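# Move strut channel from top of wall rack to bench

## Task

Take the steel strut channel resting on the uppermost arms of the wall rack and place it on the work bench. Then open the grippers and back the robot away. It only counts if the channel stays on the bench without the robot holding it. The robot must not topple or finish leaning.

## Robot and tools

ROBOT. A Rainbow Robotics RB-Y1. It has a wheeled base with two drive wheels and two rear casters; the base is 0.66 m long and 0.58 m wide, and its front edge sits 0.10 m ahead of the drive axle. It cannot move sideways. On top is a torso whose lower part (the leg) folds at ankle, knee and hip. There are two 7-joint arms, each ending in a parallel gripper, and a head with pan and tilt. Cameras: head_camera (896x504), left_wrist_camera and right_wrist_camera (644x364 each). A camera calibration for each one is supplied, giving K and T_world_to_cam in the base frame, but the real values can be slightly off.

FRAMES. Base frame: origin on the floor between the drive wheels, x forward, y left, z up. The state reports chest, left_hand and right_hand in this frame. A hand point is the spot midway between the finger pads; the fingers point along its -z and close along its x. Printed hand positions can be wrong, more so with the arm stretched out. The odometry frame is where the base frame was when the scene began. base_odometry counts wheel rotation, so any wheel slip appears as travel. Heading runs from -3.142 to 3.142, positive to the left.

execute_actions. Arguments: "actions", a list holding zero or one action, and optionally "cameras", a list drawn from head_camera, left_wrist_camera, right_wrist_camera, all. Omitted, null or ["all"] returns every camera; [] returns none. An empty actions list only reports state and images. One action may contain:
- "base": exactly one command. {"translate_m": d} is a straight drive offset in metres from the current spot, -3 to 3, forward positive. {"rotate_rad": d} is a turn-in-place offset in radians, -3.2 to 3.2, counter-clockwise (left) positive. The offset counts from the base position in the latest reported state.
- "joints": a single object keyed by joint name, covering both arms, torso and head. Each value is an absolute target: radians, except the grippers, which are the gap between pads in metres. Ranges: torso_squat_rad 0 to 1.2 (higher lowers the chest); torso_shift_rad -0.3 to 0.6 (positive pushes hips forward); torso_pitch_rad -0.2 to 1.4 (positive leans forward); torso_yaw_rad -1.5 to 1.5 (positive left). Per arm: shoulder_pitch -2.356 to 2.356 (negative raises the arm forward); left_shoulder_roll_rad 0 to 3.141 and right_shoulder_roll_rad -3.141 to 0 (away from the body lifts sideways); shoulder_yaw -2.094 to 2.094 (positive turns left on both arms); elbow -2.617 to 0.01 (0 straight, negative bends); forearm_roll -3.141 to 3.141; wrist_pitch -1.57 to 1.919 (negative tips the hand forward); hand_roll -2.705 to 2.705; gripper_m 0 to 0.1. head_pan_rad -0.523 to 0.523 (positive left), head_tilt_rad -0.35 to 1.57 (positive down). Names are prefixed left_ or right_. Done tolerance is ±0.02 rad, ±0.004 m for grippers.
- "speeds": lowers top speed for this action only: translate_m 0.05 to 0.4 m/s, rotate_rad 0.1 to 1.509 rad/s. Base moves needing over 8.667 s are refused.
- "min_time_s": 0.1 to 8 s, the shortest duration for each arm and head motion.
All motions in an action start together. No action lasts more than 15 s. An unknown key or out-of-range value rejects the whole call and nothing moves. A joint left out of an action may still be driving toward an earlier target.

Torso pairs are also bounded: squat + shift <= 1.52; squat - shift + pitch <= 1.57; shift + 0.5 pitch - 0.4 squat <= 0.7; shift + 0.3 pitch - 0.5 squat <= 0.39. Violating one makes the commanded torso joints stop partway as off_target.

To grip, command an opening at least 0.005 m narrower than the object; the gripper then shows off_target, which is expected.

wait: {"seconds": 0 to 10}; no new command, returns state and images. zoom_image: {"camera": name, "region": [x0, y0, x1, y1]} in pixels of that camera's last full image, origin top-left, at most 504x504. read_manual: optional "section", only "licences"; it moves nothing. finished_scene: {"scene": the current scene number}; it ends the scene for good and reports success, so only call it once the channel rests on the bench and the robot has let go and moved off.

RESULTS. Each result gives joint_positions, the state, and a "pictures" line naming the images in order. base_status and joint_status describe how each motion ended: done (for the base, wheels turned the full amount even if slipping); off_target (stopped short, may still push); limit_stop_at_<name>; contact_stop (torso or arm met firm resistance); time_out; stopped_with_arm (torso halted because an arm hit contact); limit_stop_at_own_body (guard stopped it before it touched the robot itself); limit_stop_at_motor_heat. After contact_stop, time_out or stopped_with_arm, the whole group (torso, left arm, or right arm) drops its targets and holds. "joint command not followed" with a "cause:" line means arm targets were blocked by the self-collision check; those joints read not_followed and may be retried on later actions. on_its_own covers uncommanded parts; "held at" is a target, not a position. MOTOR HOT warns from 65 °C; OVER-TEMPERATURE FAULT at 80 °C brakes the robot, and targets must be resent. If one call reports a stop, later motion calls in that reply are skipped.

RECOVERY. After a stop, back off first in a separate action: arms, then torso. Exception: if both hands hold one object and the torso shows contact_stop right at start with nothing blocking, command every arm joint (not grippers) to its current joint_positions value and resend the torso command.

AVOID. Never let the arms strike or squeeze each other, grippers included; a hard press ends the run. Arm torque load limits: shoulders 61.6 N m, elbow 31.6, forearm, wrist and hand 22; reaching one stops everything for 10 s. Each arm carries at most 3 kg; heavy loads held far ahead of the drive wheels can tip the robot. The base keeps pushing into furniture, and a bent leg can protrude past the front edge and shove the robot back unnoticed. Dropping, slamming or shoving objects hurts the result. Loose items may be nudged occasionally by outside pushes. While you think, the robot keeps holding its last command and motors heat under load.

Each tool is called after "Request:" as name(argument=value, ...) on one line, values as JSON.

## Session

Request:
execute_actions(actions=[])

Scene clock: 0.00 s.
base_odometry: x=+0.000 y=+0.000 heading=+0.000 (m, m, rad; odometry frame)
base_status: not commanded
joint_positions: torso_squat_rad=+0.350 torso_shift_rad=+0.000 torso_pitch_rad=-0.001 torso_yaw_rad=+0.000 left_shoulder_pitch_rad=-0.062 left_shoulder_roll_rad=+0.038 left_shoulder_yaw_rad=-0.023 left_elbow_rad=-0.238 left_forearm_roll_rad=+0.026 left_wrist_pitch_rad=-0.004 left_hand_roll_rad=+0.048 left_gripper_m=+0.100 right_shoulder_pitch_rad=+0.042 right_shoulder_roll_rad=+0.001 right_shoulder_yaw_rad=-0.020 right_elbow_rad=-0.152 right_forearm_roll_rad=-0.005 right_wrist_pitch_rad=+0.043 right_hand_roll_rad=-0.042 right_gripper_m=+0.101 head_pan_rad=+0.001 head_tilt_rad=+0.400
joint_status: not commanded
chest: x=-0.2285 y=-0.0006 z=+1.2476 quat_wxyz=(+1.000, +0.001, +0.000, +0.000) (m; base frame)
left_hand: x=-0.0677 y=+0.2432 z=+0.5805 quat_wxyz=(+0.989, +0.012, -0.150, +0.013) (m; base frame)
right_hand: x=-0.1939 y=-0.2209 z=+0.5625 quat_wxyz=(+0.999, +0.001, -0.035, -0.041) (m; base frame)
pictures: head_camera, left_wrist_camera, right_wrist_camera
Images, in order (width x height): head_camera 896x504, left_wrist_camera 644x364, right_wrist_camera 644x364.

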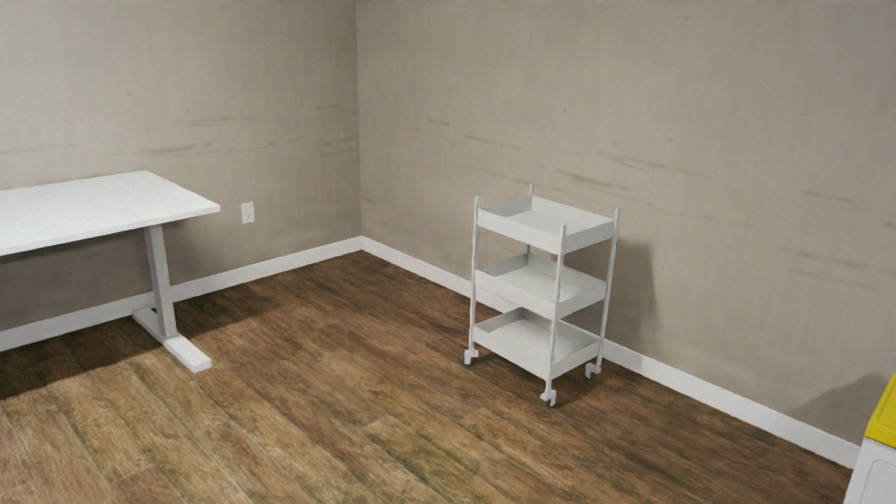

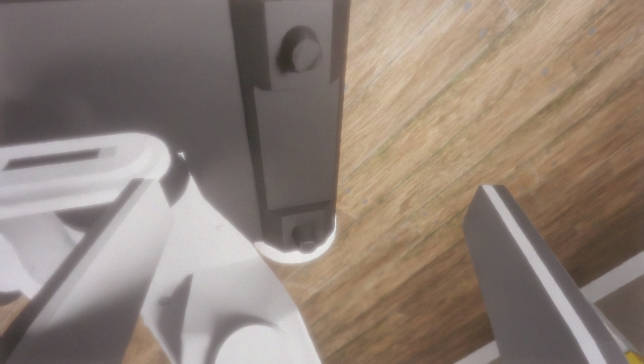

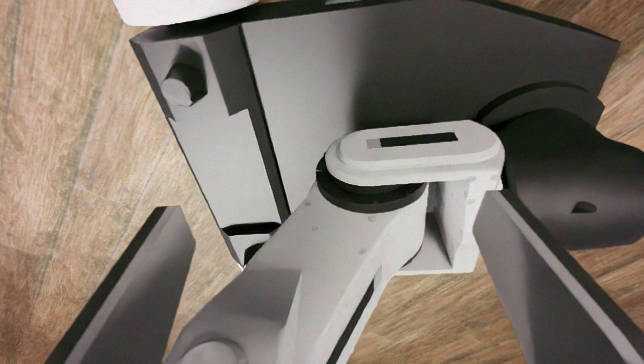

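Request:
execute_actions(actions=[{"base":{"rotate_rad":-1.0},"joints":{"head_tilt_rad":0.2,"head_pan_rad":-0.2}}], cameras=["head_camera"])

Scene clock: 5.97 s.
base_odometry: x=+0.000 y=+0.000 heading=-0.999 (m, m, rad; odometry frame)
base_status: done
joint_positions: torso_squat_rad=+0.350 torso_shift_rad=+0.000 torso_pitch_rad=-0.001 torso_yaw_rad=+0.000 left_shoulder_pitch_rad=-0.062 left_shoulder_roll_rad=+0.038 left_shoulder_yaw_rad=-0.023 left_elbow_rad=-0.238 left_forearm_roll_rad=+0.026 left_wrist_pitch_rad=-0.004 left_hand_roll_rad=+0.048 left_gripper_m=+0.100 right_shoulder_pitch_rad=+0.042 right_shoulder_roll_rad=+0.001 right_shoulder_yaw_rad=-0.020 right_elbow_rad=-0.152 right_forearm_roll_rad=-0.005 right_wrist_pitch_rad=+0.043 right_hand_roll_rad=-0.042 right_gripper_m=+0.101 head_pan_rad=-0.200 head_tilt_rad=+0.200
joint_status: all done
chest: x=-0.2285 y=-0.0006 z=+1.2476 quat_wxyz=(+1.000, +0.001, +0.000, +0.000) (m; base frame)
left_hand: x=-0.0677 y=+0.2432 z=+0.5805 quat_wxyz=(+0.989, +0.012, -0.150, +0.013) (m; base frame)
right_hand: x=-0.1939 y=-0.2209 z=+0.5625 quat_wxyz=(+0.999, +0.001, -0.035, -0.041) (m; base frame)
pictures: head_camera
camera_calibration (this result's frames):
head_camera: T_world_to_cam=[[-0.177455, -0.983309, 0.0401646, -0.095041], [-0.182214, -0.00727775, -0.983232, 1.44119], [0.967113, -0.181798, -0.177881, 0.399023], [0, 0, 0, 1]] pos_world=[-0.140162, -0.0104243, 1.49182]
Images, in order (width x height): head_camera 896x504.

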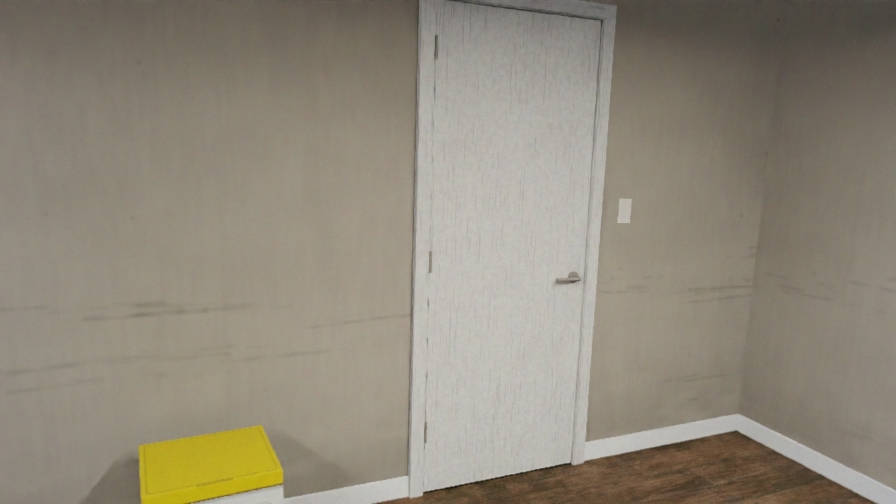

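Request:
execute_actions(actions=[{"base":{"rotate_rad":-1.3},"joints":{"head_pan_rad":-0.3}}], cameras=["head_camera"])

Scene clock: 12.43 s.
base_odometry: x=+0.000 y=+0.000 heading=-2.299 (m, m, rad; odometry frame)
base_status: done
joint_positions: torso_squat_rad=+0.350 torso_shift_rad=+0.000 torso_pitch_rad=-0.001 torso_yaw_rad=+0.000 left_shoulder_pitch_rad=-0.062 left_shoulder_roll_rad=+0.038 left_shoulder_yaw_rad=-0.023 left_elbow_rad=-0.238 left_forearm_roll_rad=+0.026 left_wrist_pitch_rad=-0.004 left_hand_roll_rad=+0.048 left_gripper_m=+0.100 right_shoulder_pitch_rad=+0.042 right_shoulder_roll_rad=+0.001 right_shoulder_yaw_rad=-0.020 right_elbow_rad=-0.152 right_forearm_roll_rad=-0.005 right_wrist_pitch_rad=+0.043 right_hand_roll_rad=-0.042 right_gripper_m=+0.101 head_pan_rad=-0.300 head_tilt_rad=+0.200
joint_status: all done
chest: x=-0.2285 y=-0.0006 z=+1.2476 quat_wxyz=(+1.000, +0.001, +0.000, +0.000) (m; base frame)
left_hand: x=-0.0677 y=+0.2432 z=+0.5805 quat_wxyz=(+0.989, +0.012, -0.150, +0.013) (m; base frame)
right_hand: x=-0.1939 y=-0.2209 z=+0.5625 quat_wxyz=(+0.999, +0.001, -0.035, -0.041) (m; base frame)
pictures: head_camera
camera_calibration (this result's frames):
head_camera: T_world_to_cam=[[-0.27473, -0.960684, 0.0401137, -0.115058], [-0.182139, 0.0110325, -0.983211, 1.44119], [0.944113, -0.277424, -0.178009, 0.394386], [0, 0, 0, 1]] pos_world=[-0.141458, -0.0170223, 1.49181]
Images, in order (width x height): head_camera 896x504.

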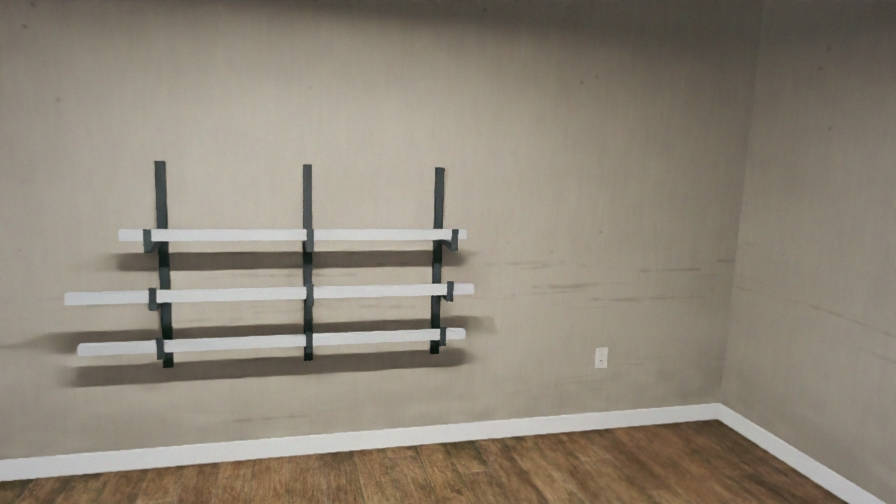

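Request:
execute_actions(actions=[{"base":{"rotate_rad":-1.2},"joints":{"head_pan_rad":-0.3,"head_tilt_rad":0.3}}], cameras=["head_camera"])

Scene clock: 27.93 s.
base_odometry: x=+0.000 y=+0.000 heading=+2.785 (m, m, rad; odometry frame)
base_status: done
joint_positions: torso_squat_rad=+0.350 torso_shift_rad=+0.000 torso_pitch_rad=-0.001 torso_yaw_rad=+0.000 left_shoulder_pitch_rad=-0.062 left_shoulder_roll_rad=+0.038 left_shoulder_yaw_rad=-0.023 left_elbow_rad=-0.238 left_forearm_roll_rad=+0.026 left_wrist_pitch_rad=-0.004 left_hand_roll_rad=+0.048 left_gripper_m=+0.100 right_shoulder_pitch_rad=+0.042 right_shoulder_roll_rad=+0.001 right_shoulder_yaw_rad=-0.020 right_elbow_rad=-0.152 right_forearm_roll_rad=-0.005 right_wrist_pitch_rad=+0.043 right_hand_roll_rad=-0.042 right_gripper_m=+0.101 head_pan_rad=-0.300 head_tilt_rad=+0.300
joint_status: all done
chest: x=-0.2285 y=-0.0006 z=+1.2476 quat_wxyz=(+1.000, +0.001, +0.000, +0.000) (m; base frame)
left_hand: x=-0.0677 y=+0.2432 z=+0.5805 quat_wxyz=(+0.989, +0.012, -0.150, +0.013) (m; base frame)
right_hand: x=-0.1939 y=-0.2209 z=+0.5625 quat_wxyz=(+0.999, +0.001, -0.035, -0.041) (m; base frame)
pictures: head_camera
camera_calibration (this result's frames):
head_camera: T_world_to_cam=[[-0.27087, -0.961874, 0.0377943, -0.110912], [-0.275025, 0.0397042, -0.960617, 1.3893], [0.922491, -0.270597, -0.275294, 0.530755], [0, 0, 0, 1]] pos_world=[-0.137566, -0.0182238, 1.48489]
Images, in order (width x height): head_camera 896x504.

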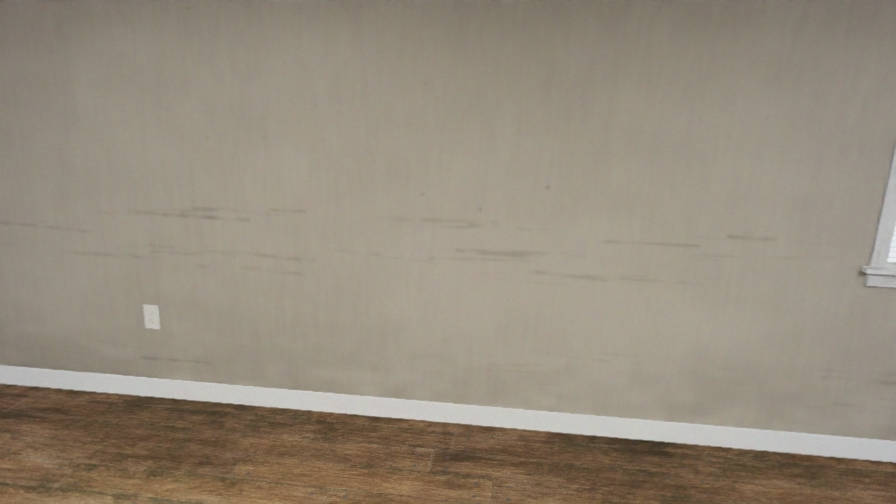

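Request:
execute_actions(actions=[{"base":{"rotate_rad":-1.3},"joints":{"head_pan_rad":-0.2,"head_tilt_rad":0.3}}], cameras=["head_camera"])

Scene clock: 37.77 s.
base_odometry: x=+0.000 y=+0.000 heading=+1.486 (m, m, rad; odometry frame)
base_status: done
joint_positions: torso_squat_rad=+0.350 torso_shift_rad=+0.000 torso_pitch_rad=-0.001 torso_yaw_rad=+0.000 left_shoulder_pitch_rad=-0.062 left_shoulder_roll_rad=+0.038 left_shoulder_yaw_rad=-0.023 left_elbow_rad=-0.238 left_forearm_roll_rad=+0.026 left_wrist_pitch_rad=-0.004 left_hand_roll_rad=+0.048 left_gripper_m=+0.100 right_shoulder_pitch_rad=+0.042 right_shoulder_roll_rad=+0.001 right_shoulder_yaw_rad=-0.020 right_elbow_rad=-0.152 right_forearm_roll_rad=-0.005 right_wrist_pitch_rad=+0.043 right_hand_roll_rad=-0.042 right_gripper_m=+0.101 head_pan_rad=-0.200 head_tilt_rad=+0.300
joint_status: all done
chest: x=-0.2285 y=-0.0006 z=+1.2476 quat_wxyz=(+1.000, +0.001, +0.000, +0.000) (m; base frame)
left_hand: x=-0.0677 y=+0.2432 z=+0.5805 quat_wxyz=(+0.989, +0.012, -0.150, +0.013) (m; base frame)
right_hand: x=-0.1939 y=-0.2209 z=+0.5625 quat_wxyz=(+0.999, +0.001, -0.035, -0.041) (m; base frame)
pictures: head_camera
camera_calibration (this result's frames):
head_camera: T_world_to_cam=[[-0.173562, -0.984096, 0.0378402, -0.0908799], [-0.277486, 0.0120004, -0.960655, 1.38883], [0.944922, -0.177233, -0.275155, 0.535273], [0, 0, 0, 1]] pos_world=[-0.136186, -0.0112328, 1.4849]
Images, in order (width x height): head_camera 896x504.

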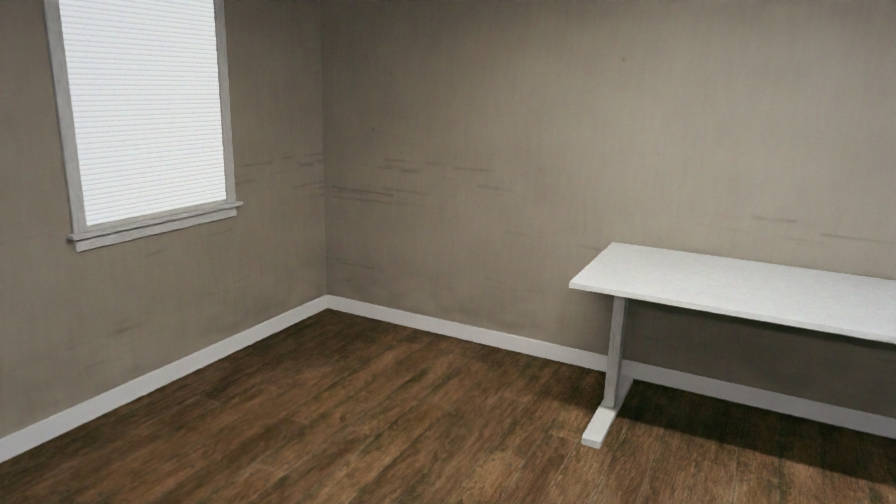

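Request:
execute_actions(actions=[{"base":{"rotate_rad":2.39},"joints":{"head_pan_rad":0,"head_tilt_rad":0.15,"torso_squat_rad":0.2,"left_shoulder_pitch_rad":-1.316,"left_shoulder_roll_rad":0.257,"left_shoulder_yaw_rad":0.337,"left_elbow_rad":-0.55,"left_forearm_roll_rad":0,"left_wrist_pitch_rad":1.85,"left_hand_roll_rad":0,"right_shoulder_pitch_rad":-1.316,"right_shoulder_roll_rad":-0.257,"right_shoulder_yaw_rad":-0.337,"right_elbow_rad":-0.55,"right_forearm_roll_rad":0,"right_wrist_pitch_rad":1.85,"right_hand_roll_rad":0},"min_time_s":3}], cameras=["head_camera"])

Request:
execute_actions(actions=[{"base":{"translate_m":1.5}}])

Scene clock: 101.90 s.
base_odometry: x=+0.000 y=+0.000 heading=-2.408 (m, m, rad; odometry frame)
base_status: done
joint_positions: torso_squat_rad=+0.200 torso_shift_rad=+0.000 torso_pitch_rad=-0.001 torso_yaw_rad=+0.000 left_shoulder_pitch_rad=-1.316 left_shoulder_roll_rad=+0.257 left_shoulder_yaw_rad=+0.337 left_elbow_rad=-0.550 left_forearm_roll_rad=+0.000 left_wrist_pitch_rad=+1.850 left_hand_roll_rad=+0.000 left_gripper_m=+0.100 right_shoulder_pitch_rad=-1.316 right_shoulder_roll_rad=-0.257 right_shoulder_yaw_rad=-0.337 right_elbow_rad=-0.550 right_forearm_roll_rad=+0.000 right_wrist_pitch_rad=+1.850 right_hand_roll_rad=+0.000 right_gripper_m=+0.101 head_pan_rad=+0.000 head_tilt_rad=+0.150
joint_status: all done
chest: x=-0.2285 y=-0.0006 z=+1.2760 quat_wxyz=(+1.000, +0.001, +0.000, +0.000) (m; base frame)
left_hand: x=+0.3004 y=+0.2195 z=+1.1229 quat_wxyz=(+1.000, +0.001, +0.000, +0.000) (m; base frame)
right_hand: x=+0.3005 y=-0.2200 z=+1.1222 quat_wxyz=(+1.000, +0.000, +0.000, +0.001) (m; base frame)
pictures: head_camera
camera_calibration (this result's frames):
head_camera: T_world_to_cam=[[0.0192474, -0.998964, 0.0412291, -0.0571798], [-0.127539, -0.043353, -0.990886, 1.49168], [0.991647, 0.0138137, -0.128241, 0.336037], [0, 0, 0, 1]] pos_world=[-0.141882, 0.00290636, 1.52354]
Images, in order (width x height): head_camera 896x504.

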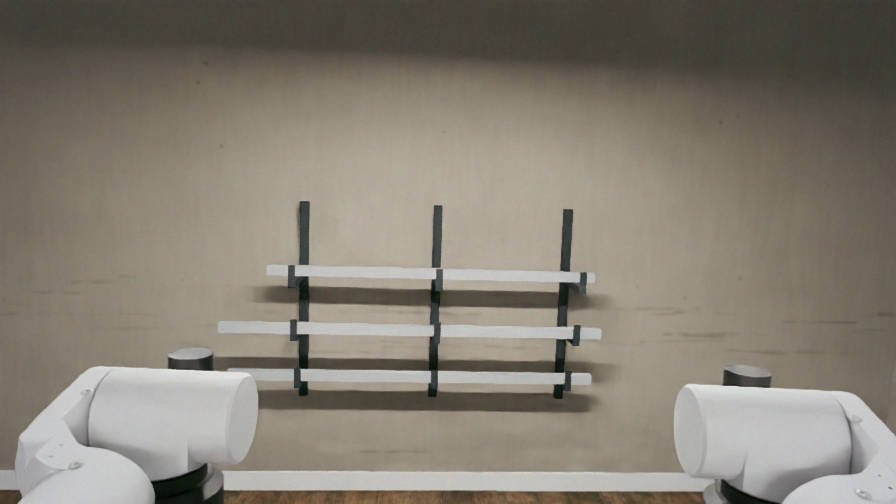

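Scene clock: 107.03 s.
base_odometry: x=-1.113 y=-1.005 heading=-2.407 (m, m, rad; odometry frame)
base_status: done
joint_positions: torso_squat_rad=+0.200 torso_shift_rad=+0.000 torso_pitch_rad=-0.001 torso_yaw_rad=+0.000 left_shoulder_pitch_rad=-1.316 left_shoulder_roll_rad=+0.257 left_shoulder_yaw_rad=+0.337 left_elbow_rad=-0.550 left_forearm_roll_rad=+0.000 left_wrist_pitch_rad=+1.850 left_hand_roll_rad=+0.000 left_gripper_m=+0.100 right_shoulder_pitch_rad=-1.316 right_shoulder_roll_rad=-0.257 right_shoulder_yaw_rad=-0.337 right_elbow_rad=-0.550 right_forearm_roll_rad=+0.000 right_wrist_pitch_rad=+1.850 right_hand_roll_rad=+0.000 right_gripper_m=+0.101 head_pan_rad=+0.000 head_tilt_rad=+0.150
joint_status: not commanded
chest: x=-0.2285 y=-0.0006 z=+1.2760 quat_wxyz=(+1.000, +0.001, +0.000, +0.000) (m; base frame)
left_hand: x=+0.3005 y=+0.2194 z=+1.1229 quat_wxyz=(+1.000, +0.001, +0.000, +0.000) (m; base frame)
right_hand: x=+0.3005 y=-0.2200 z=+1.1222 quat_wxyz=(+1.000, +0.000, +0.000, +0.001) (m; base frame)
pictures: head_camera, left_wrist_camera, right_wrist_camera
camera_calibration (this result's frames):
head_camera: T_world_to_cam=[[0.019253, -0.998964, 0.0412266, -0.0571769], [-0.127669, -0.043353, -0.990869, 1.49164], [0.99163, 0.0138139, -0.128371, 0.336116], [0, 0, 0, 1]] pos_world=[-0.141766, 0.00290652, 1.52353]
left_wrist_camera: T_world_to_cam=[[0.999542, 0.0115982, -0.0279599, -0.274998], [0.0273931, -0.739613, 0.672474, -0.574121], [-0.01288, -0.672932, -0.739592, 1.06917], [0, 0, 0, 1]] pos_world=[0.30437, 0.298039, 1.16914]
right_wrist_camera: T_world_to_cam=[[-0.999328, 0.0280376, 0.0236262, 0.282033], [0.0366561, 0.777957, 0.627248, -0.511191], [-0.000793604, 0.627692, -0.778461, 1.09792], [0, 0, 0, 1]] pos_world=[0.301453, -0.299378, 1.16867]
Images, in order (width x height): head_camera 896x504, left_wrist_camera 644x364, right_wrist_camera 644x364.

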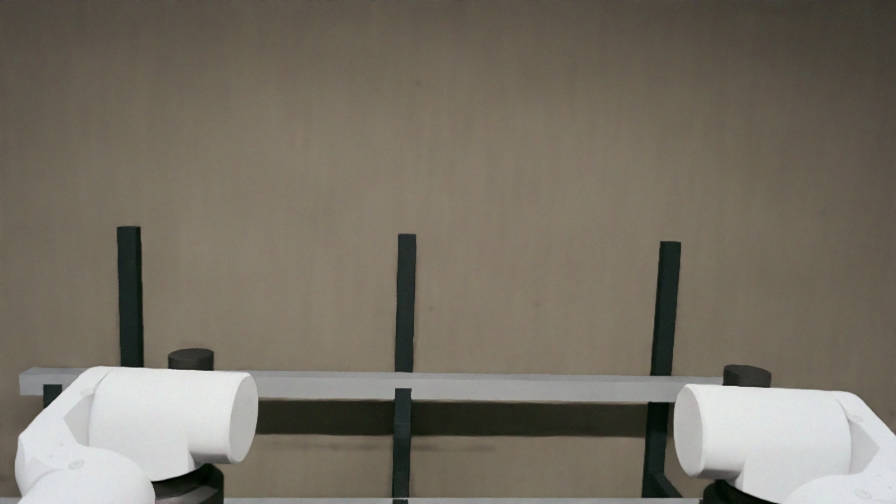

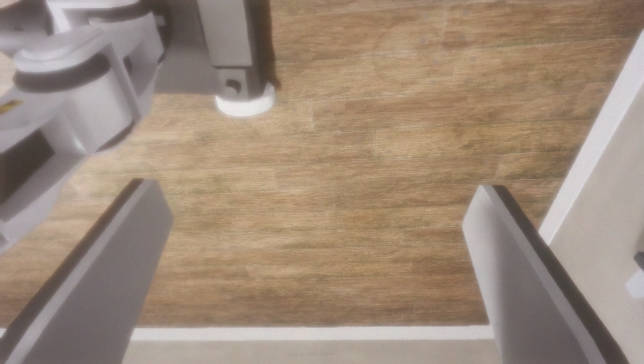

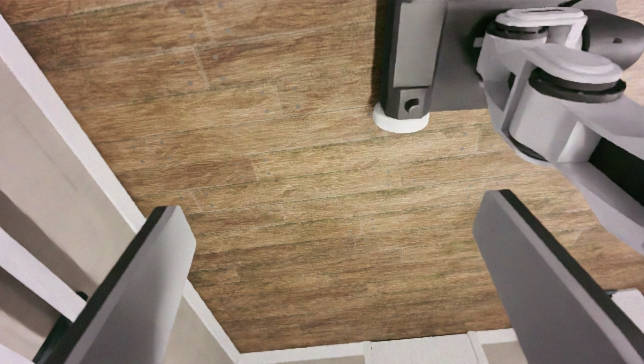

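Request:
execute_actions(actions=[{"base":{"rotate_rad":0.08},"joints":{"head_tilt_rad":0.45}}], cameras=["head_camera"])

Scene clock: 112.73 s.
base_odometry: x=-1.113 y=-1.005 heading=-2.328 (m, m, rad; odometry frame)
base_status: done
joint_positions: torso_squat_rad=+0.200 torso_shift_rad=+0.000 torso_pitch_rad=-0.001 torso_yaw_rad=+0.000 left_shoulder_pitch_rad=-1.316 left_shoulder_roll_rad=+0.257 left_shoulder_yaw_rad=+0.337 left_elbow_rad=-0.550 left_forearm_roll_rad=+0.000 left_wrist_pitch_rad=+1.850 left_hand_roll_rad=+0.000 left_gripper_m=+0.100 right_shoulder_pitch_rad=-1.316 right_shoulder_roll_rad=-0.257 right_shoulder_yaw_rad=-0.337 right_elbow_rad=-0.550 right_forearm_roll_rad=+0.000 right_wrist_pitch_rad=+1.850 right_hand_roll_rad=+0.000 right_gripper_m=+0.101 head_pan_rad=+0.000 head_tilt_rad=+0.450
joint_status: all done
chest: x=-0.2285 y=-0.0006 z=+1.2760 quat_wxyz=(+1.000, +0.001, +0.000, +0.000) (m; base frame)
left_hand: x=+0.3004 y=+0.2195 z=+1.1229 quat_wxyz=(+1.000, +0.001, +0.000, +0.000) (m; base frame)
right_hand: x=+0.3005 y=-0.2200 z=+1.1222 quat_wxyz=(+1.000, +0.000, +0.000, +0.001) (m; base frame)
pictures: head_camera
camera_calibration (this result's frames):
head_camera: T_world_to_cam=[[0.0309895, -0.99895, 0.0337493, -0.0436843], [-0.414724, -0.0435727, -0.908904, 1.31136], [0.90942, 0.0141699, -0.415638, 0.743169], [0, 0, 0, 1]] pos_world=[-0.130648, 0.0029704, 1.50226]
Images, in order (width x height): head_camera 896x504.

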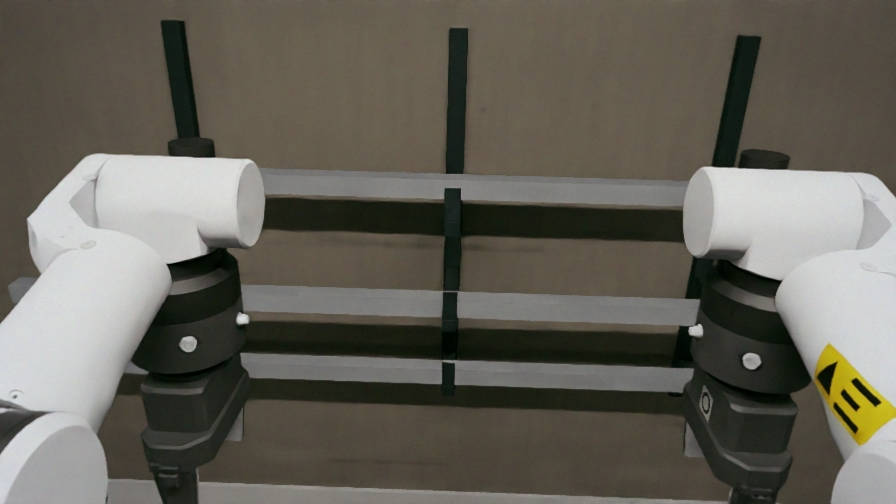

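Request:
zoom_image(camera="head_camera", region=[350, 0, 590, 260])

Region (350, 0, 590, 260) of head_camera's 896x504 image, scaled by 1.938, with more detail than that image has; it fills the left 465 columns of this view, and the rest is white.

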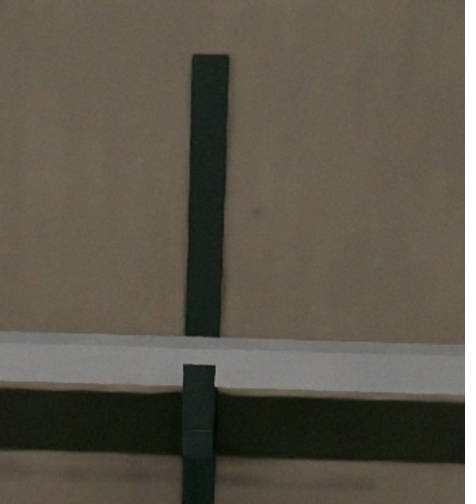

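Request:
execute_actions(actions=[{"base":{"rotate_rad":0.09},"joints":{"head_tilt_rad":0.6,"torso_squat_rad":0.0,"left_shoulder_pitch_rad":-1.471,"left_shoulder_roll_rad":0.313,"left_shoulder_yaw_rad":0.347,"left_elbow_rad":-0.415,"left_wrist_pitch_rad":1.88,"right_shoulder_pitch_rad":-1.471,"right_shoulder_roll_rad":-0.313,"right_shoulder_yaw_rad":-0.347,"right_elbow_rad":-0.415,"right_wrist_pitch_rad":1.88}}], cameras=[])

Request:
execute_actions(actions=[{"base":{"translate_m":0.52}}], cameras=[])

Request:
execute_actions(actions=[{"base":{"rotate_rad":-0.09},"joints":{"head_tilt_rad":0.75}}])

Scene clock: 156.93 s.
base_odometry: x=-1.114 y=-1.005 heading=-2.239 (m, m, rad; odometry frame)
base_status: done
joint_positions: torso_squat_rad=+0.000 torso_shift_rad=+0.000 torso_pitch_rad=-0.001 torso_yaw_rad=+0.000 left_shoulder_pitch_rad=-1.471 left_shoulder_roll_rad=+0.313 left_shoulder_yaw_rad=+0.347 left_elbow_rad=-0.415 left_forearm_roll_rad=+0.000 left_wrist_pitch_rad=+1.880 left_hand_roll_rad=+0.000 left_gripper_m=+0.100 right_shoulder_pitch_rad=-1.471 right_shoulder_roll_rad=-0.313 right_shoulder_yaw_rad=-0.347 right_elbow_rad=-0.415 right_forearm_roll_rad=+0.000 right_wrist_pitch_rad=+1.880 right_hand_roll_rad=+0.000 right_gripper_m=+0.101 head_pan_rad=+0.000 head_tilt_rad=+0.600
joint_status: all done
chest: x=-0.2284 y=-0.0006 z=+1.2899 quat_wxyz=(+1.000, +0.001, +0.000, +0.000) (m; base frame)
left_hand: x=+0.3025 y=+0.2198 z=+1.1898 quat_wxyz=(+1.000, +0.001, +0.000, +0.000) (m; base frame)
right_hand: x=+0.3026 y=-0.2205 z=+1.1891 quat_wxyz=(+1.000, +0.000, +0.000, +0.000) (m; base frame)
pictures: none
No camera images: the call's "cameras" was empty. Leave "cameras" out to get every camera's image.

Scene clock: 159.70 s.
base_odometry: x=-1.436 y=-1.413 heading=-2.239 (m, m, rad; odometry frame)
base_status: done
joint_positions: torso_squat_rad=+0.000 torso_shift_rad=+0.000 torso_pitch_rad=-0.001 torso_yaw_rad=+0.000 left_shoulder_pitch_rad=-1.471 left_shoulder_roll_rad=+0.313 left_shoulder_yaw_rad=+0.347 left_elbow_rad=-0.415 left_forearm_roll_rad=+0.000 left_wrist_pitch_rad=+1.880 left_hand_roll_rad=+0.000 left_gripper_m=+0.100 right_shoulder_pitch_rad=-1.471 right_shoulder_roll_rad=-0.313 right_shoulder_yaw_rad=-0.347 right_elbow_rad=-0.415 right_forearm_roll_rad=+0.000 right_wrist_pitch_rad=+1.880 right_hand_roll_rad=+0.000 right_gripper_m=+0.101 head_pan_rad=+0.000 head_tilt_rad=+0.600
joint_status: not commanded
chest: x=-0.2284 y=-0.0006 z=+1.2899 quat_wxyz=(+1.000, +0.001, +0.000, +0.000) (m; base frame)
left_hand: x=+0.3025 y=+0.2198 z=+1.1898 quat_wxyz=(+1.000, +0.001, +0.000, +0.000) (m; base frame)
right_hand: x=+0.3026 y=-0.2205 z=+1.1891 quat_wxyz=(+1.000, +0.000, +0.000, +0.000) (m; base frame)
pictures: none
No camera images: the call's "cameras" was empty. Leave "cameras" out to get every camera's image.

Scene clock: 161.13 s.
base_odometry: x=-1.436 y=-1.414 heading=-2.328 (m, m, rad; odometry frame)
base_status: done
joint_positions: torso_squat_rad=+0.000 torso_shift_rad=+0.000 torso_pitch_rad=-0.001 torso_yaw_rad=+0.000 left_shoulder_pitch_rad=-1.471 left_shoulder_roll_rad=+0.313 left_shoulder_yaw_rad=+0.347 left_elbow_rad=-0.415 left_forearm_roll_rad=+0.000 left_wrist_pitch_rad=+1.880 left_hand_roll_rad=+0.000 left_gripper_m=+0.100 right_shoulder_pitch_rad=-1.471 right_shoulder_roll_rad=-0.313 right_shoulder_yaw_rad=-0.347 right_elbow_rad=-0.415 right_forearm_roll_rad=+0.000 right_wrist_pitch_rad=+1.880 right_hand_roll_rad=+0.000 right_gripper_m=+0.101 head_pan_rad=+0.000 head_tilt_rad=+0.750
joint_status: all done
chest: x=-0.2285 y=-0.0006 z=+1.2899 quat_wxyz=(+1.000, +0.001, +0.000, +0.000) (m; base frame)
left_hand: x=+0.3025 y=+0.2198 z=+1.1898 quat_wxyz=(+1.000, +0.001, +0.000, +0.000) (m; base frame)
right_hand: x=+0.3026 y=-0.2205 z=+1.1892 quat_wxyz=(+1.000, +0.000, +0.000, +0.000) (m; base frame)
pictures: head_camera, left_wrist_camera, right_wrist_camera
camera_calibration (this result's frames):
head_camera: T_world_to_cam=[[0.0399577, -0.998934, 0.0231299, -0.0264702], [-0.664802, -0.0438594, -0.745731, 1.02925], [0.74595, 0.0144209, -0.665845, 1.08801], [0, 0, 0, 1]] pos_world=[-0.126296, 0.0030103, 1.4926]
left_wrist_camera: T_world_to_cam=[[0.999521, 0.0123313, -0.0283982, -0.274797], [0.0282293, -0.739654, 0.672395, -0.619102], [-0.0127133, -0.672874, -0.739648, 1.11896], [0, 0, 0, 1]] pos_world=[0.306368, 0.298385, 1.23611]
right_wrist_camera: T_world_to_cam=[[-0.999295, 0.0288912, 0.0239889, 0.282268], [0.0375483, 0.778043, 0.627088, -0.552971], [-0.000547052, 0.627547, -0.778579, 1.15042], [0, 0, 0, 1]] pos_world=[0.303461, -0.29986, 1.23568]
Images, in order (width x height): head_camera 896x504, left_wrist_camera 644x364, right_wrist_camera 644x364.

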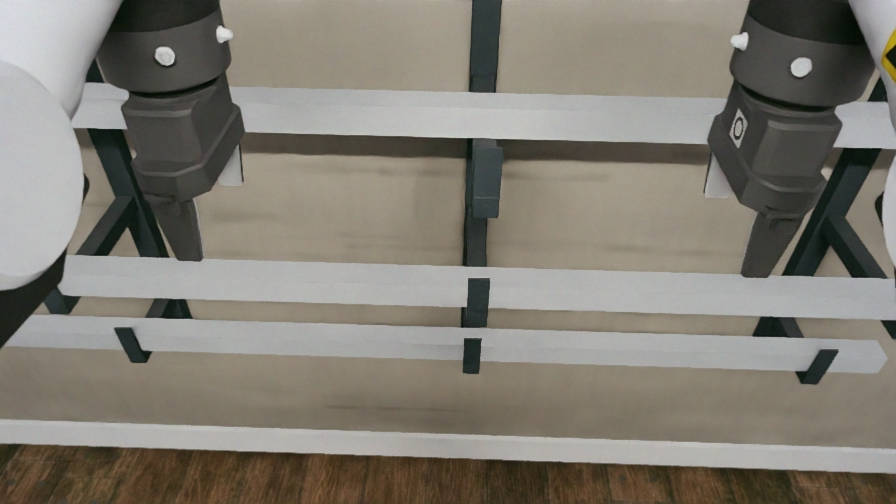

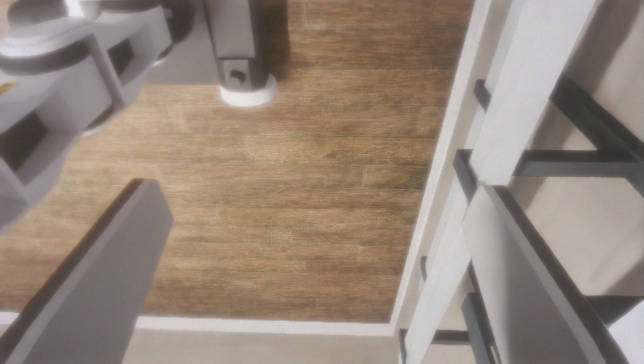

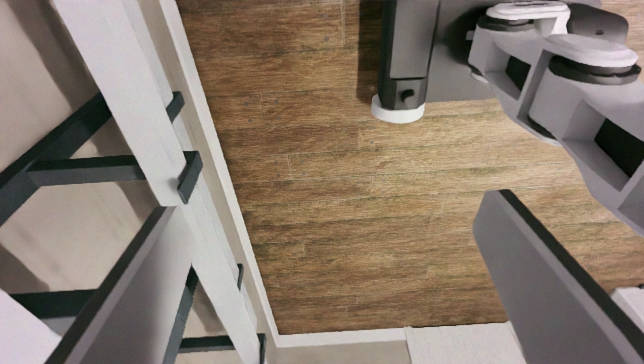

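Request:
zoom_image(camera="head_camera", region=[380, 40, 600, 260])

Request:
zoom_image(camera="left_wrist_camera", region=[400, 0, 644, 240])

Region (380, 40, 600, 260) of head_camera's 896x504 image, scaled by 2.291, with more detail than that image has.

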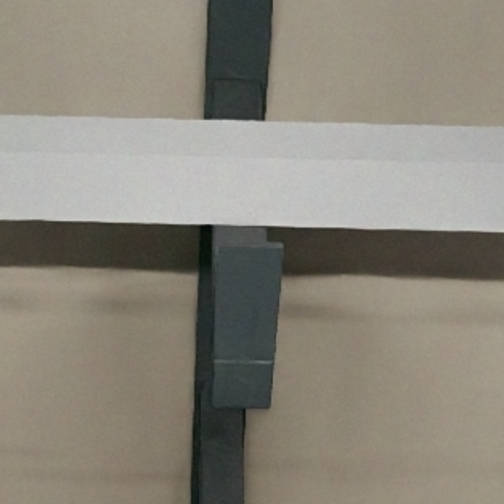

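Region (400, 0, 644, 240) of left_wrist_camera's 644x364 image, scaled by 2.066, with more detail than that image has; it fills the top 496 rows of this view, and the rest is white.

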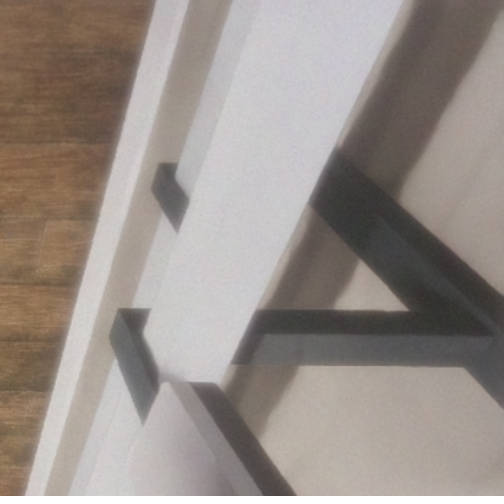

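Request:
execute_actions(actions=[{"base":{"translate_m":0.345},"joints":{"head_tilt_rad":0.95,"torso_squat_rad":0.3},"speeds":{"translate_m":0.25}}])

Scene clock: 192.00 s.
base_odometry: x=-1.673 y=-1.664 heading=-2.328 (m, m, rad; odometry frame)
base_status: done
joint_positions: torso_squat_rad=+0.300 torso_shift_rad=+0.000 torso_pitch_rad=-0.001 torso_yaw_rad=+0.000 left_shoulder_pitch_rad=-1.471 left_shoulder_roll_rad=+0.313 left_shoulder_yaw_rad=+0.347 left_elbow_rad=-0.415 left_forearm_roll_rad=+0.000 left_wrist_pitch_rad=+1.880 left_hand_roll_rad=+0.000 left_gripper_m=+0.100 right_shoulder_pitch_rad=-1.471 right_shoulder_roll_rad=-0.313 right_shoulder_yaw_rad=-0.347 right_elbow_rad=-0.415 right_forearm_roll_rad=+0.000 right_wrist_pitch_rad=+1.880 right_hand_roll_rad=+0.000 right_gripper_m=+0.101 head_pan_rad=+0.000 head_tilt_rad=+0.950
joint_status: all done
chest: x=-0.2285 y=-0.0006 z=+1.2587 quat_wxyz=(+1.000, +0.001, +0.000, +0.000) (m; base frame)
left_hand: x=+0.3025 y=+0.2198 z=+1.1586 quat_wxyz=(+1.000, +0.001, +0.000, +0.000) (m; base frame)
right_hand: x=+0.3026 y=-0.2205 z=+1.1579 quat_wxyz=(+1.000, +0.000, +0.000, +0.000) (m; base frame)
pictures: head_camera, left_wrist_camera, right_wrist_camera
camera_calibration (this result's frames):
head_camera: T_world_to_cam=[[0.0440171, -0.998922, 0.014758, -0.0126904], [-0.79967, -0.0440841, -0.598819, 0.763757], [0.598824, 0.0145567, -0.800749, 1.2336], [0, 0, 0, 1]] pos_world=[-0.127396, 0.00303566, 1.44534]
left_wrist_camera: T_world_to_cam=[[0.999521, 0.0123342, -0.0283712, -0.275712], [0.0282132, -0.739657, 0.672393, -0.598081], [-0.0126915, -0.672871, -0.739651, 1.09585], [0, 0, 0, 1]] pos_world=[0.306361, 0.298392, 1.20487]
right_wrist_camera: T_world_to_cam=[[-0.999295, 0.0288909, 0.0239678, 0.283037], [0.0375347, 0.77804, 0.627093, -0.533383], [-0.000530595, 0.62755, -0.778576, 1.12608], [0, 0, 0, 1]] pos_world=[0.303456, -0.299854, 1.20443]
Images, in order (width x height): head_camera 896x504, left_wrist_camera 644x364, right_wrist_camera 644x364.

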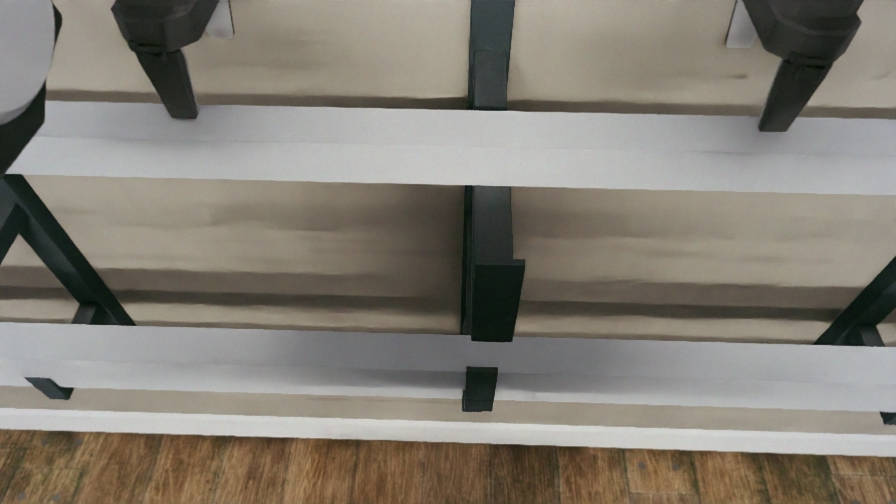

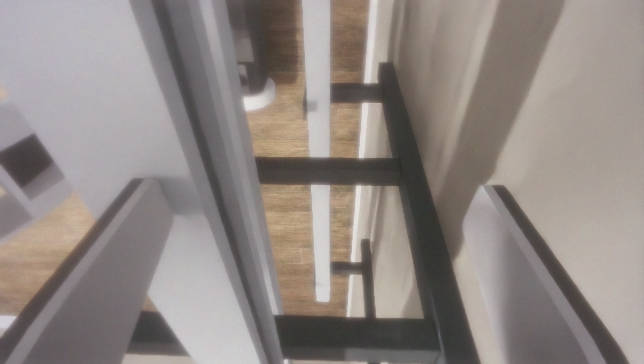

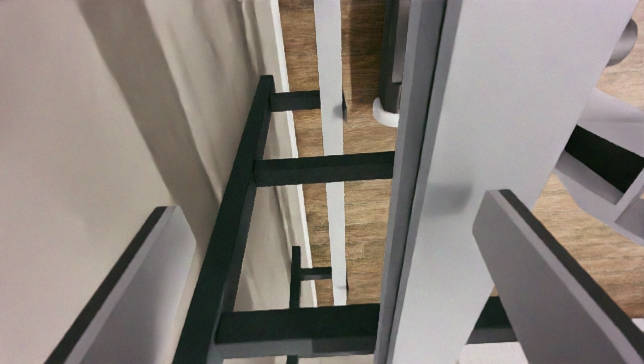

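Request:
zoom_image(camera="left_wrist_camera", region=[0, 0, 400, 364])

Request:
zoom_image(camera="right_wrist_camera", region=[244, 0, 644, 364])

Region (0, 0, 400, 364) of left_wrist_camera's 644x364 image, scaled by 1.260, with more detail than that image has; it fills the top 459 rows of this view, and the rest is white.

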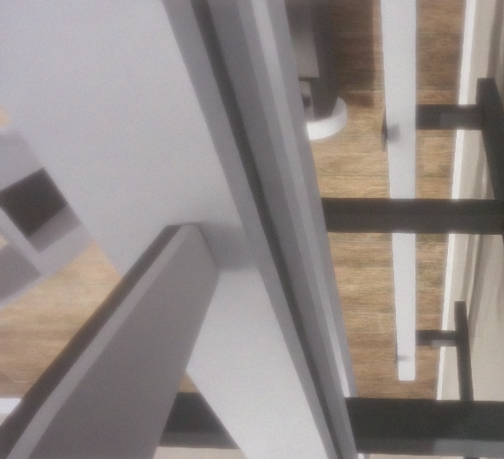

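Region (244, 0, 644, 364) of right_wrist_camera's 644x364 image, scaled by 1.260, with more detail than that image has; it fills the top 459 rows of this view, and the rest is white.

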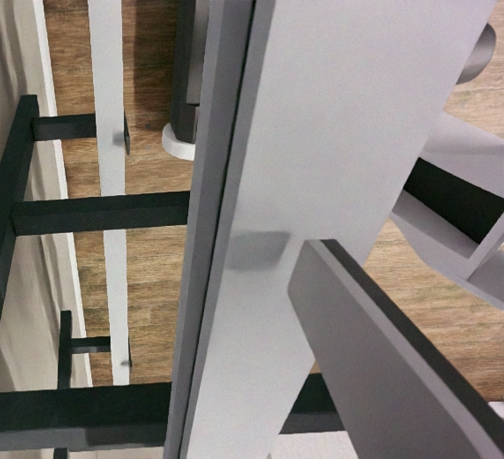

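Request:
execute_actions(actions=[{"base":{"translate_m":-0.057},"joints":{"torso_squat_rad":0.22},"speeds":{"translate_m":0.08}}])

Scene clock: 224.07 s.
base_odometry: x=-1.634 y=-1.623 heading=-2.328 (m, m, rad; odometry frame)
base_status: done
joint_positions: torso_squat_rad=+0.220 torso_shift_rad=+0.000 torso_pitch_rad=-0.001 torso_yaw_rad=+0.000 left_shoulder_pitch_rad=-1.471 left_shoulder_roll_rad=+0.313 left_shoulder_yaw_rad=+0.347 left_elbow_rad=-0.415 left_forearm_roll_rad=+0.000 left_wrist_pitch_rad=+1.880 left_hand_roll_rad=+0.000 left_gripper_m=+0.100 right_shoulder_pitch_rad=-1.471 right_shoulder_roll_rad=-0.313 right_shoulder_yaw_rad=-0.347 right_elbow_rad=-0.415 right_forearm_roll_rad=+0.000 right_wrist_pitch_rad=+1.880 right_hand_roll_rad=+0.000 right_gripper_m=+0.101 head_pan_rad=+0.000 head_tilt_rad=+0.950
joint_status: all done
chest: x=-0.2285 y=-0.0006 z=+1.2731 quat_wxyz=(+1.000, +0.001, +0.000, +0.000) (m; base frame)
left_hand: x=+0.3024 y=+0.2198 z=+1.1730 quat_wxyz=(+1.000, +0.001, +0.000, +0.000) (m; base frame)
right_hand: x=+0.3025 y=-0.2205 z=+1.1724 quat_wxyz=(+1.000, +0.000, +0.000, +0.000) (m; base frame)
pictures: head_camera, left_wrist_camera, right_wrist_camera
camera_calibration (this result's frames):
head_camera: T_world_to_cam=[[0.0440158, -0.998922, 0.0147623, -0.0129107], [-0.799615, -0.0440842, -0.598892, 0.772437], [0.598897, 0.0145566, -0.800693, 1.2451], [0, 0, 0, 1]] pos_world=[-0.127468, 0.00303109, 1.45974]
left_wrist_camera: T_world_to_cam=[[0.999524, 0.0123341, -0.0282802, -0.275364], [0.0281519, -0.739657, 0.672395, -0.607778], [-0.0126243, -0.672871, -0.739652, 1.10651], [0, 0, 0, 1]] pos_world=[0.306312, 0.298388, 1.21931]
right_wrist_camera: T_world_to_cam=[[-0.999297, 0.0288874, 0.0238757, 0.282754], [0.0374743, 0.77804, 0.627096, -0.542421], [-0.000461046, 0.62755, -0.778576, 1.1373], [0, 0, 0, 1]] pos_world=[0.303406, -0.299857, 1.21888]
Images, in order (width x height): head_camera 896x504, left_wrist_camera 644x364, right_wrist_camera 644x364.

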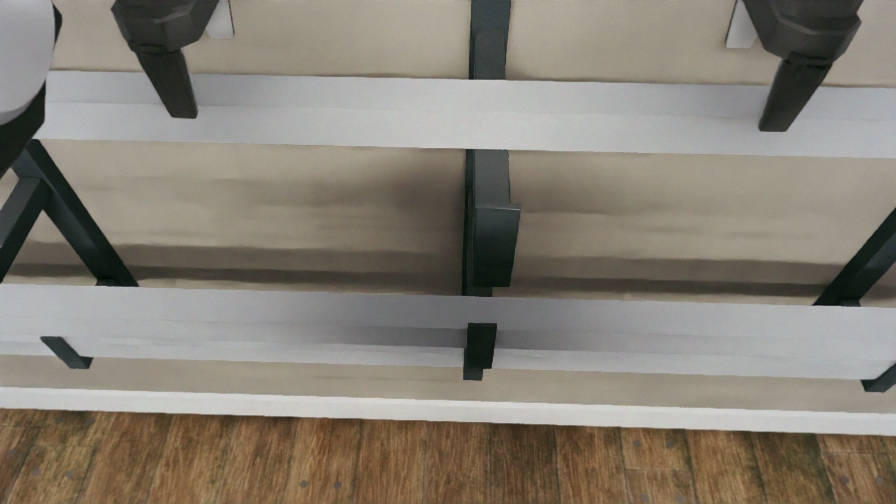

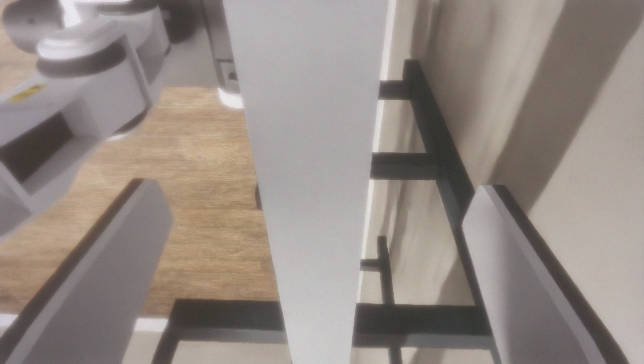

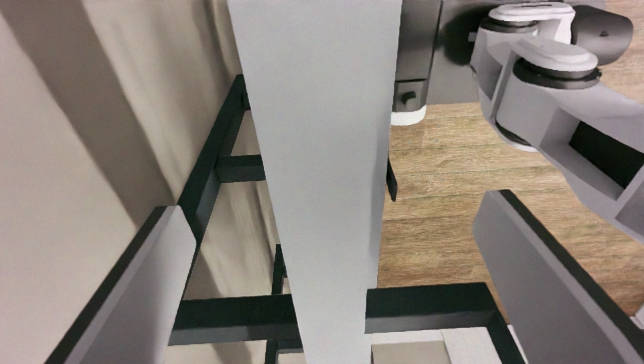

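Request:
zoom_image(camera="right_wrist_camera", region=[140, 120, 500, 260])

Request:
zoom_image(camera="left_wrist_camera", region=[140, 120, 500, 260])

Region (140, 120, 500, 260) of right_wrist_camera's 644x364 image, scaled by 1.400, with more detail than that image has.

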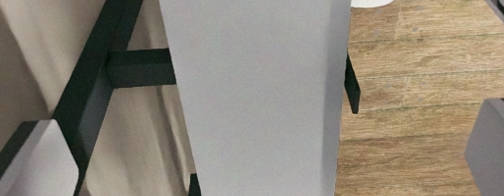

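Region (140, 120, 500, 260) of left_wrist_camera's 644x364 image, scaled by 1.400, with more detail than that image has.

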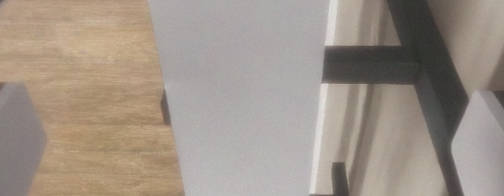

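Request:
execute_actions(actions=[{"joints":{"torso_squat_rad":0.45}}])

Scene clock: 238.43 s.
base_odometry: x=-1.634 y=-1.623 heading=-2.328 (m, m, rad; odometry frame)
base_status: not commanded
joint_positions: torso_squat_rad=+0.450 torso_shift_rad=+0.000 torso_pitch_rad=-0.001 torso_yaw_rad=+0.000 left_shoulder_pitch_rad=-1.471 left_shoulder_roll_rad=+0.313 left_shoulder_yaw_rad=+0.347 left_elbow_rad=-0.415 left_forearm_roll_rad=+0.000 left_wrist_pitch_rad=+1.880 left_hand_roll_rad=+0.000 left_gripper_m=+0.100 right_shoulder_pitch_rad=-1.471 right_shoulder_roll_rad=-0.313 right_shoulder_yaw_rad=-0.347 right_elbow_rad=-0.415 right_forearm_roll_rad=+0.000 right_wrist_pitch_rad=+1.880 right_hand_roll_rad=+0.000 right_gripper_m=+0.101 head_pan_rad=+0.000 head_tilt_rad=+0.950
joint_status: all done
chest: x=-0.2285 y=-0.0006 z=+1.2202 quat_wxyz=(+1.000, +0.001, +0.000, +0.000) (m; base frame)
left_hand: x=+0.3025 y=+0.2198 z=+1.1202 quat_wxyz=(+1.000, +0.001, +0.000, +0.000) (m; base frame)
right_hand: x=+0.3026 y=-0.2205 z=+1.1196 quat_wxyz=(+1.000, +0.000, +0.000, +0.000) (m; base frame)
pictures: head_camera, left_wrist_camera, right_wrist_camera
camera_calibration (this result's frames):
head_camera: T_world_to_cam=[[0.0440152, -0.998922, 0.0147635, -0.0121163], [-0.799595, -0.044084, -0.59892, 0.740854], [0.598925, 0.0145568, -0.800673, 1.20279], [0, 0, 0, 1]] pos_world=[-0.127466, 0.0030478, 1.40693]
left_wrist_camera: T_world_to_cam=[[0.999525, 0.0123341, -0.0282406, -0.276915], [0.0281252, -0.739657, 0.672396, -0.572262], [-0.0125949, -0.672871, -0.739653, 1.06747], [0, 0, 0, 1]] pos_world=[0.306323, 0.298404, 1.16652]
right_wrist_camera: T_world_to_cam=[[-0.999298, 0.0288875, 0.0238363, 0.284071], [0.0374495, 0.77804, 0.627098, -0.509325], [-0.000430336, 0.62755, -0.778576, 1.09618], [0, 0, 0, 1]] pos_world=[0.303418, -0.29984, 1.16609]
Images, in order (width x height): head_camera 896x504, left_wrist_camera 644x364, right_wrist_camera 644x364.

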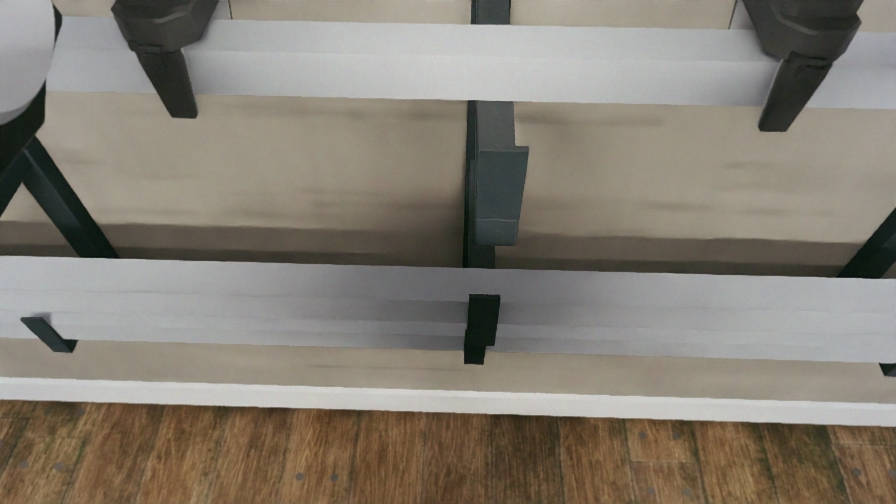

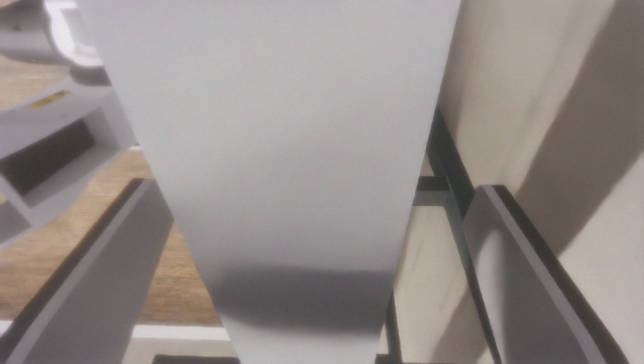

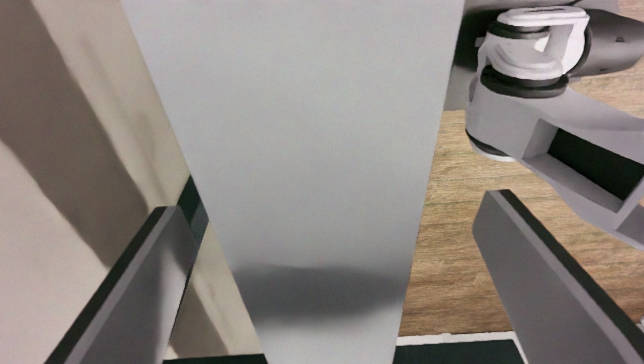

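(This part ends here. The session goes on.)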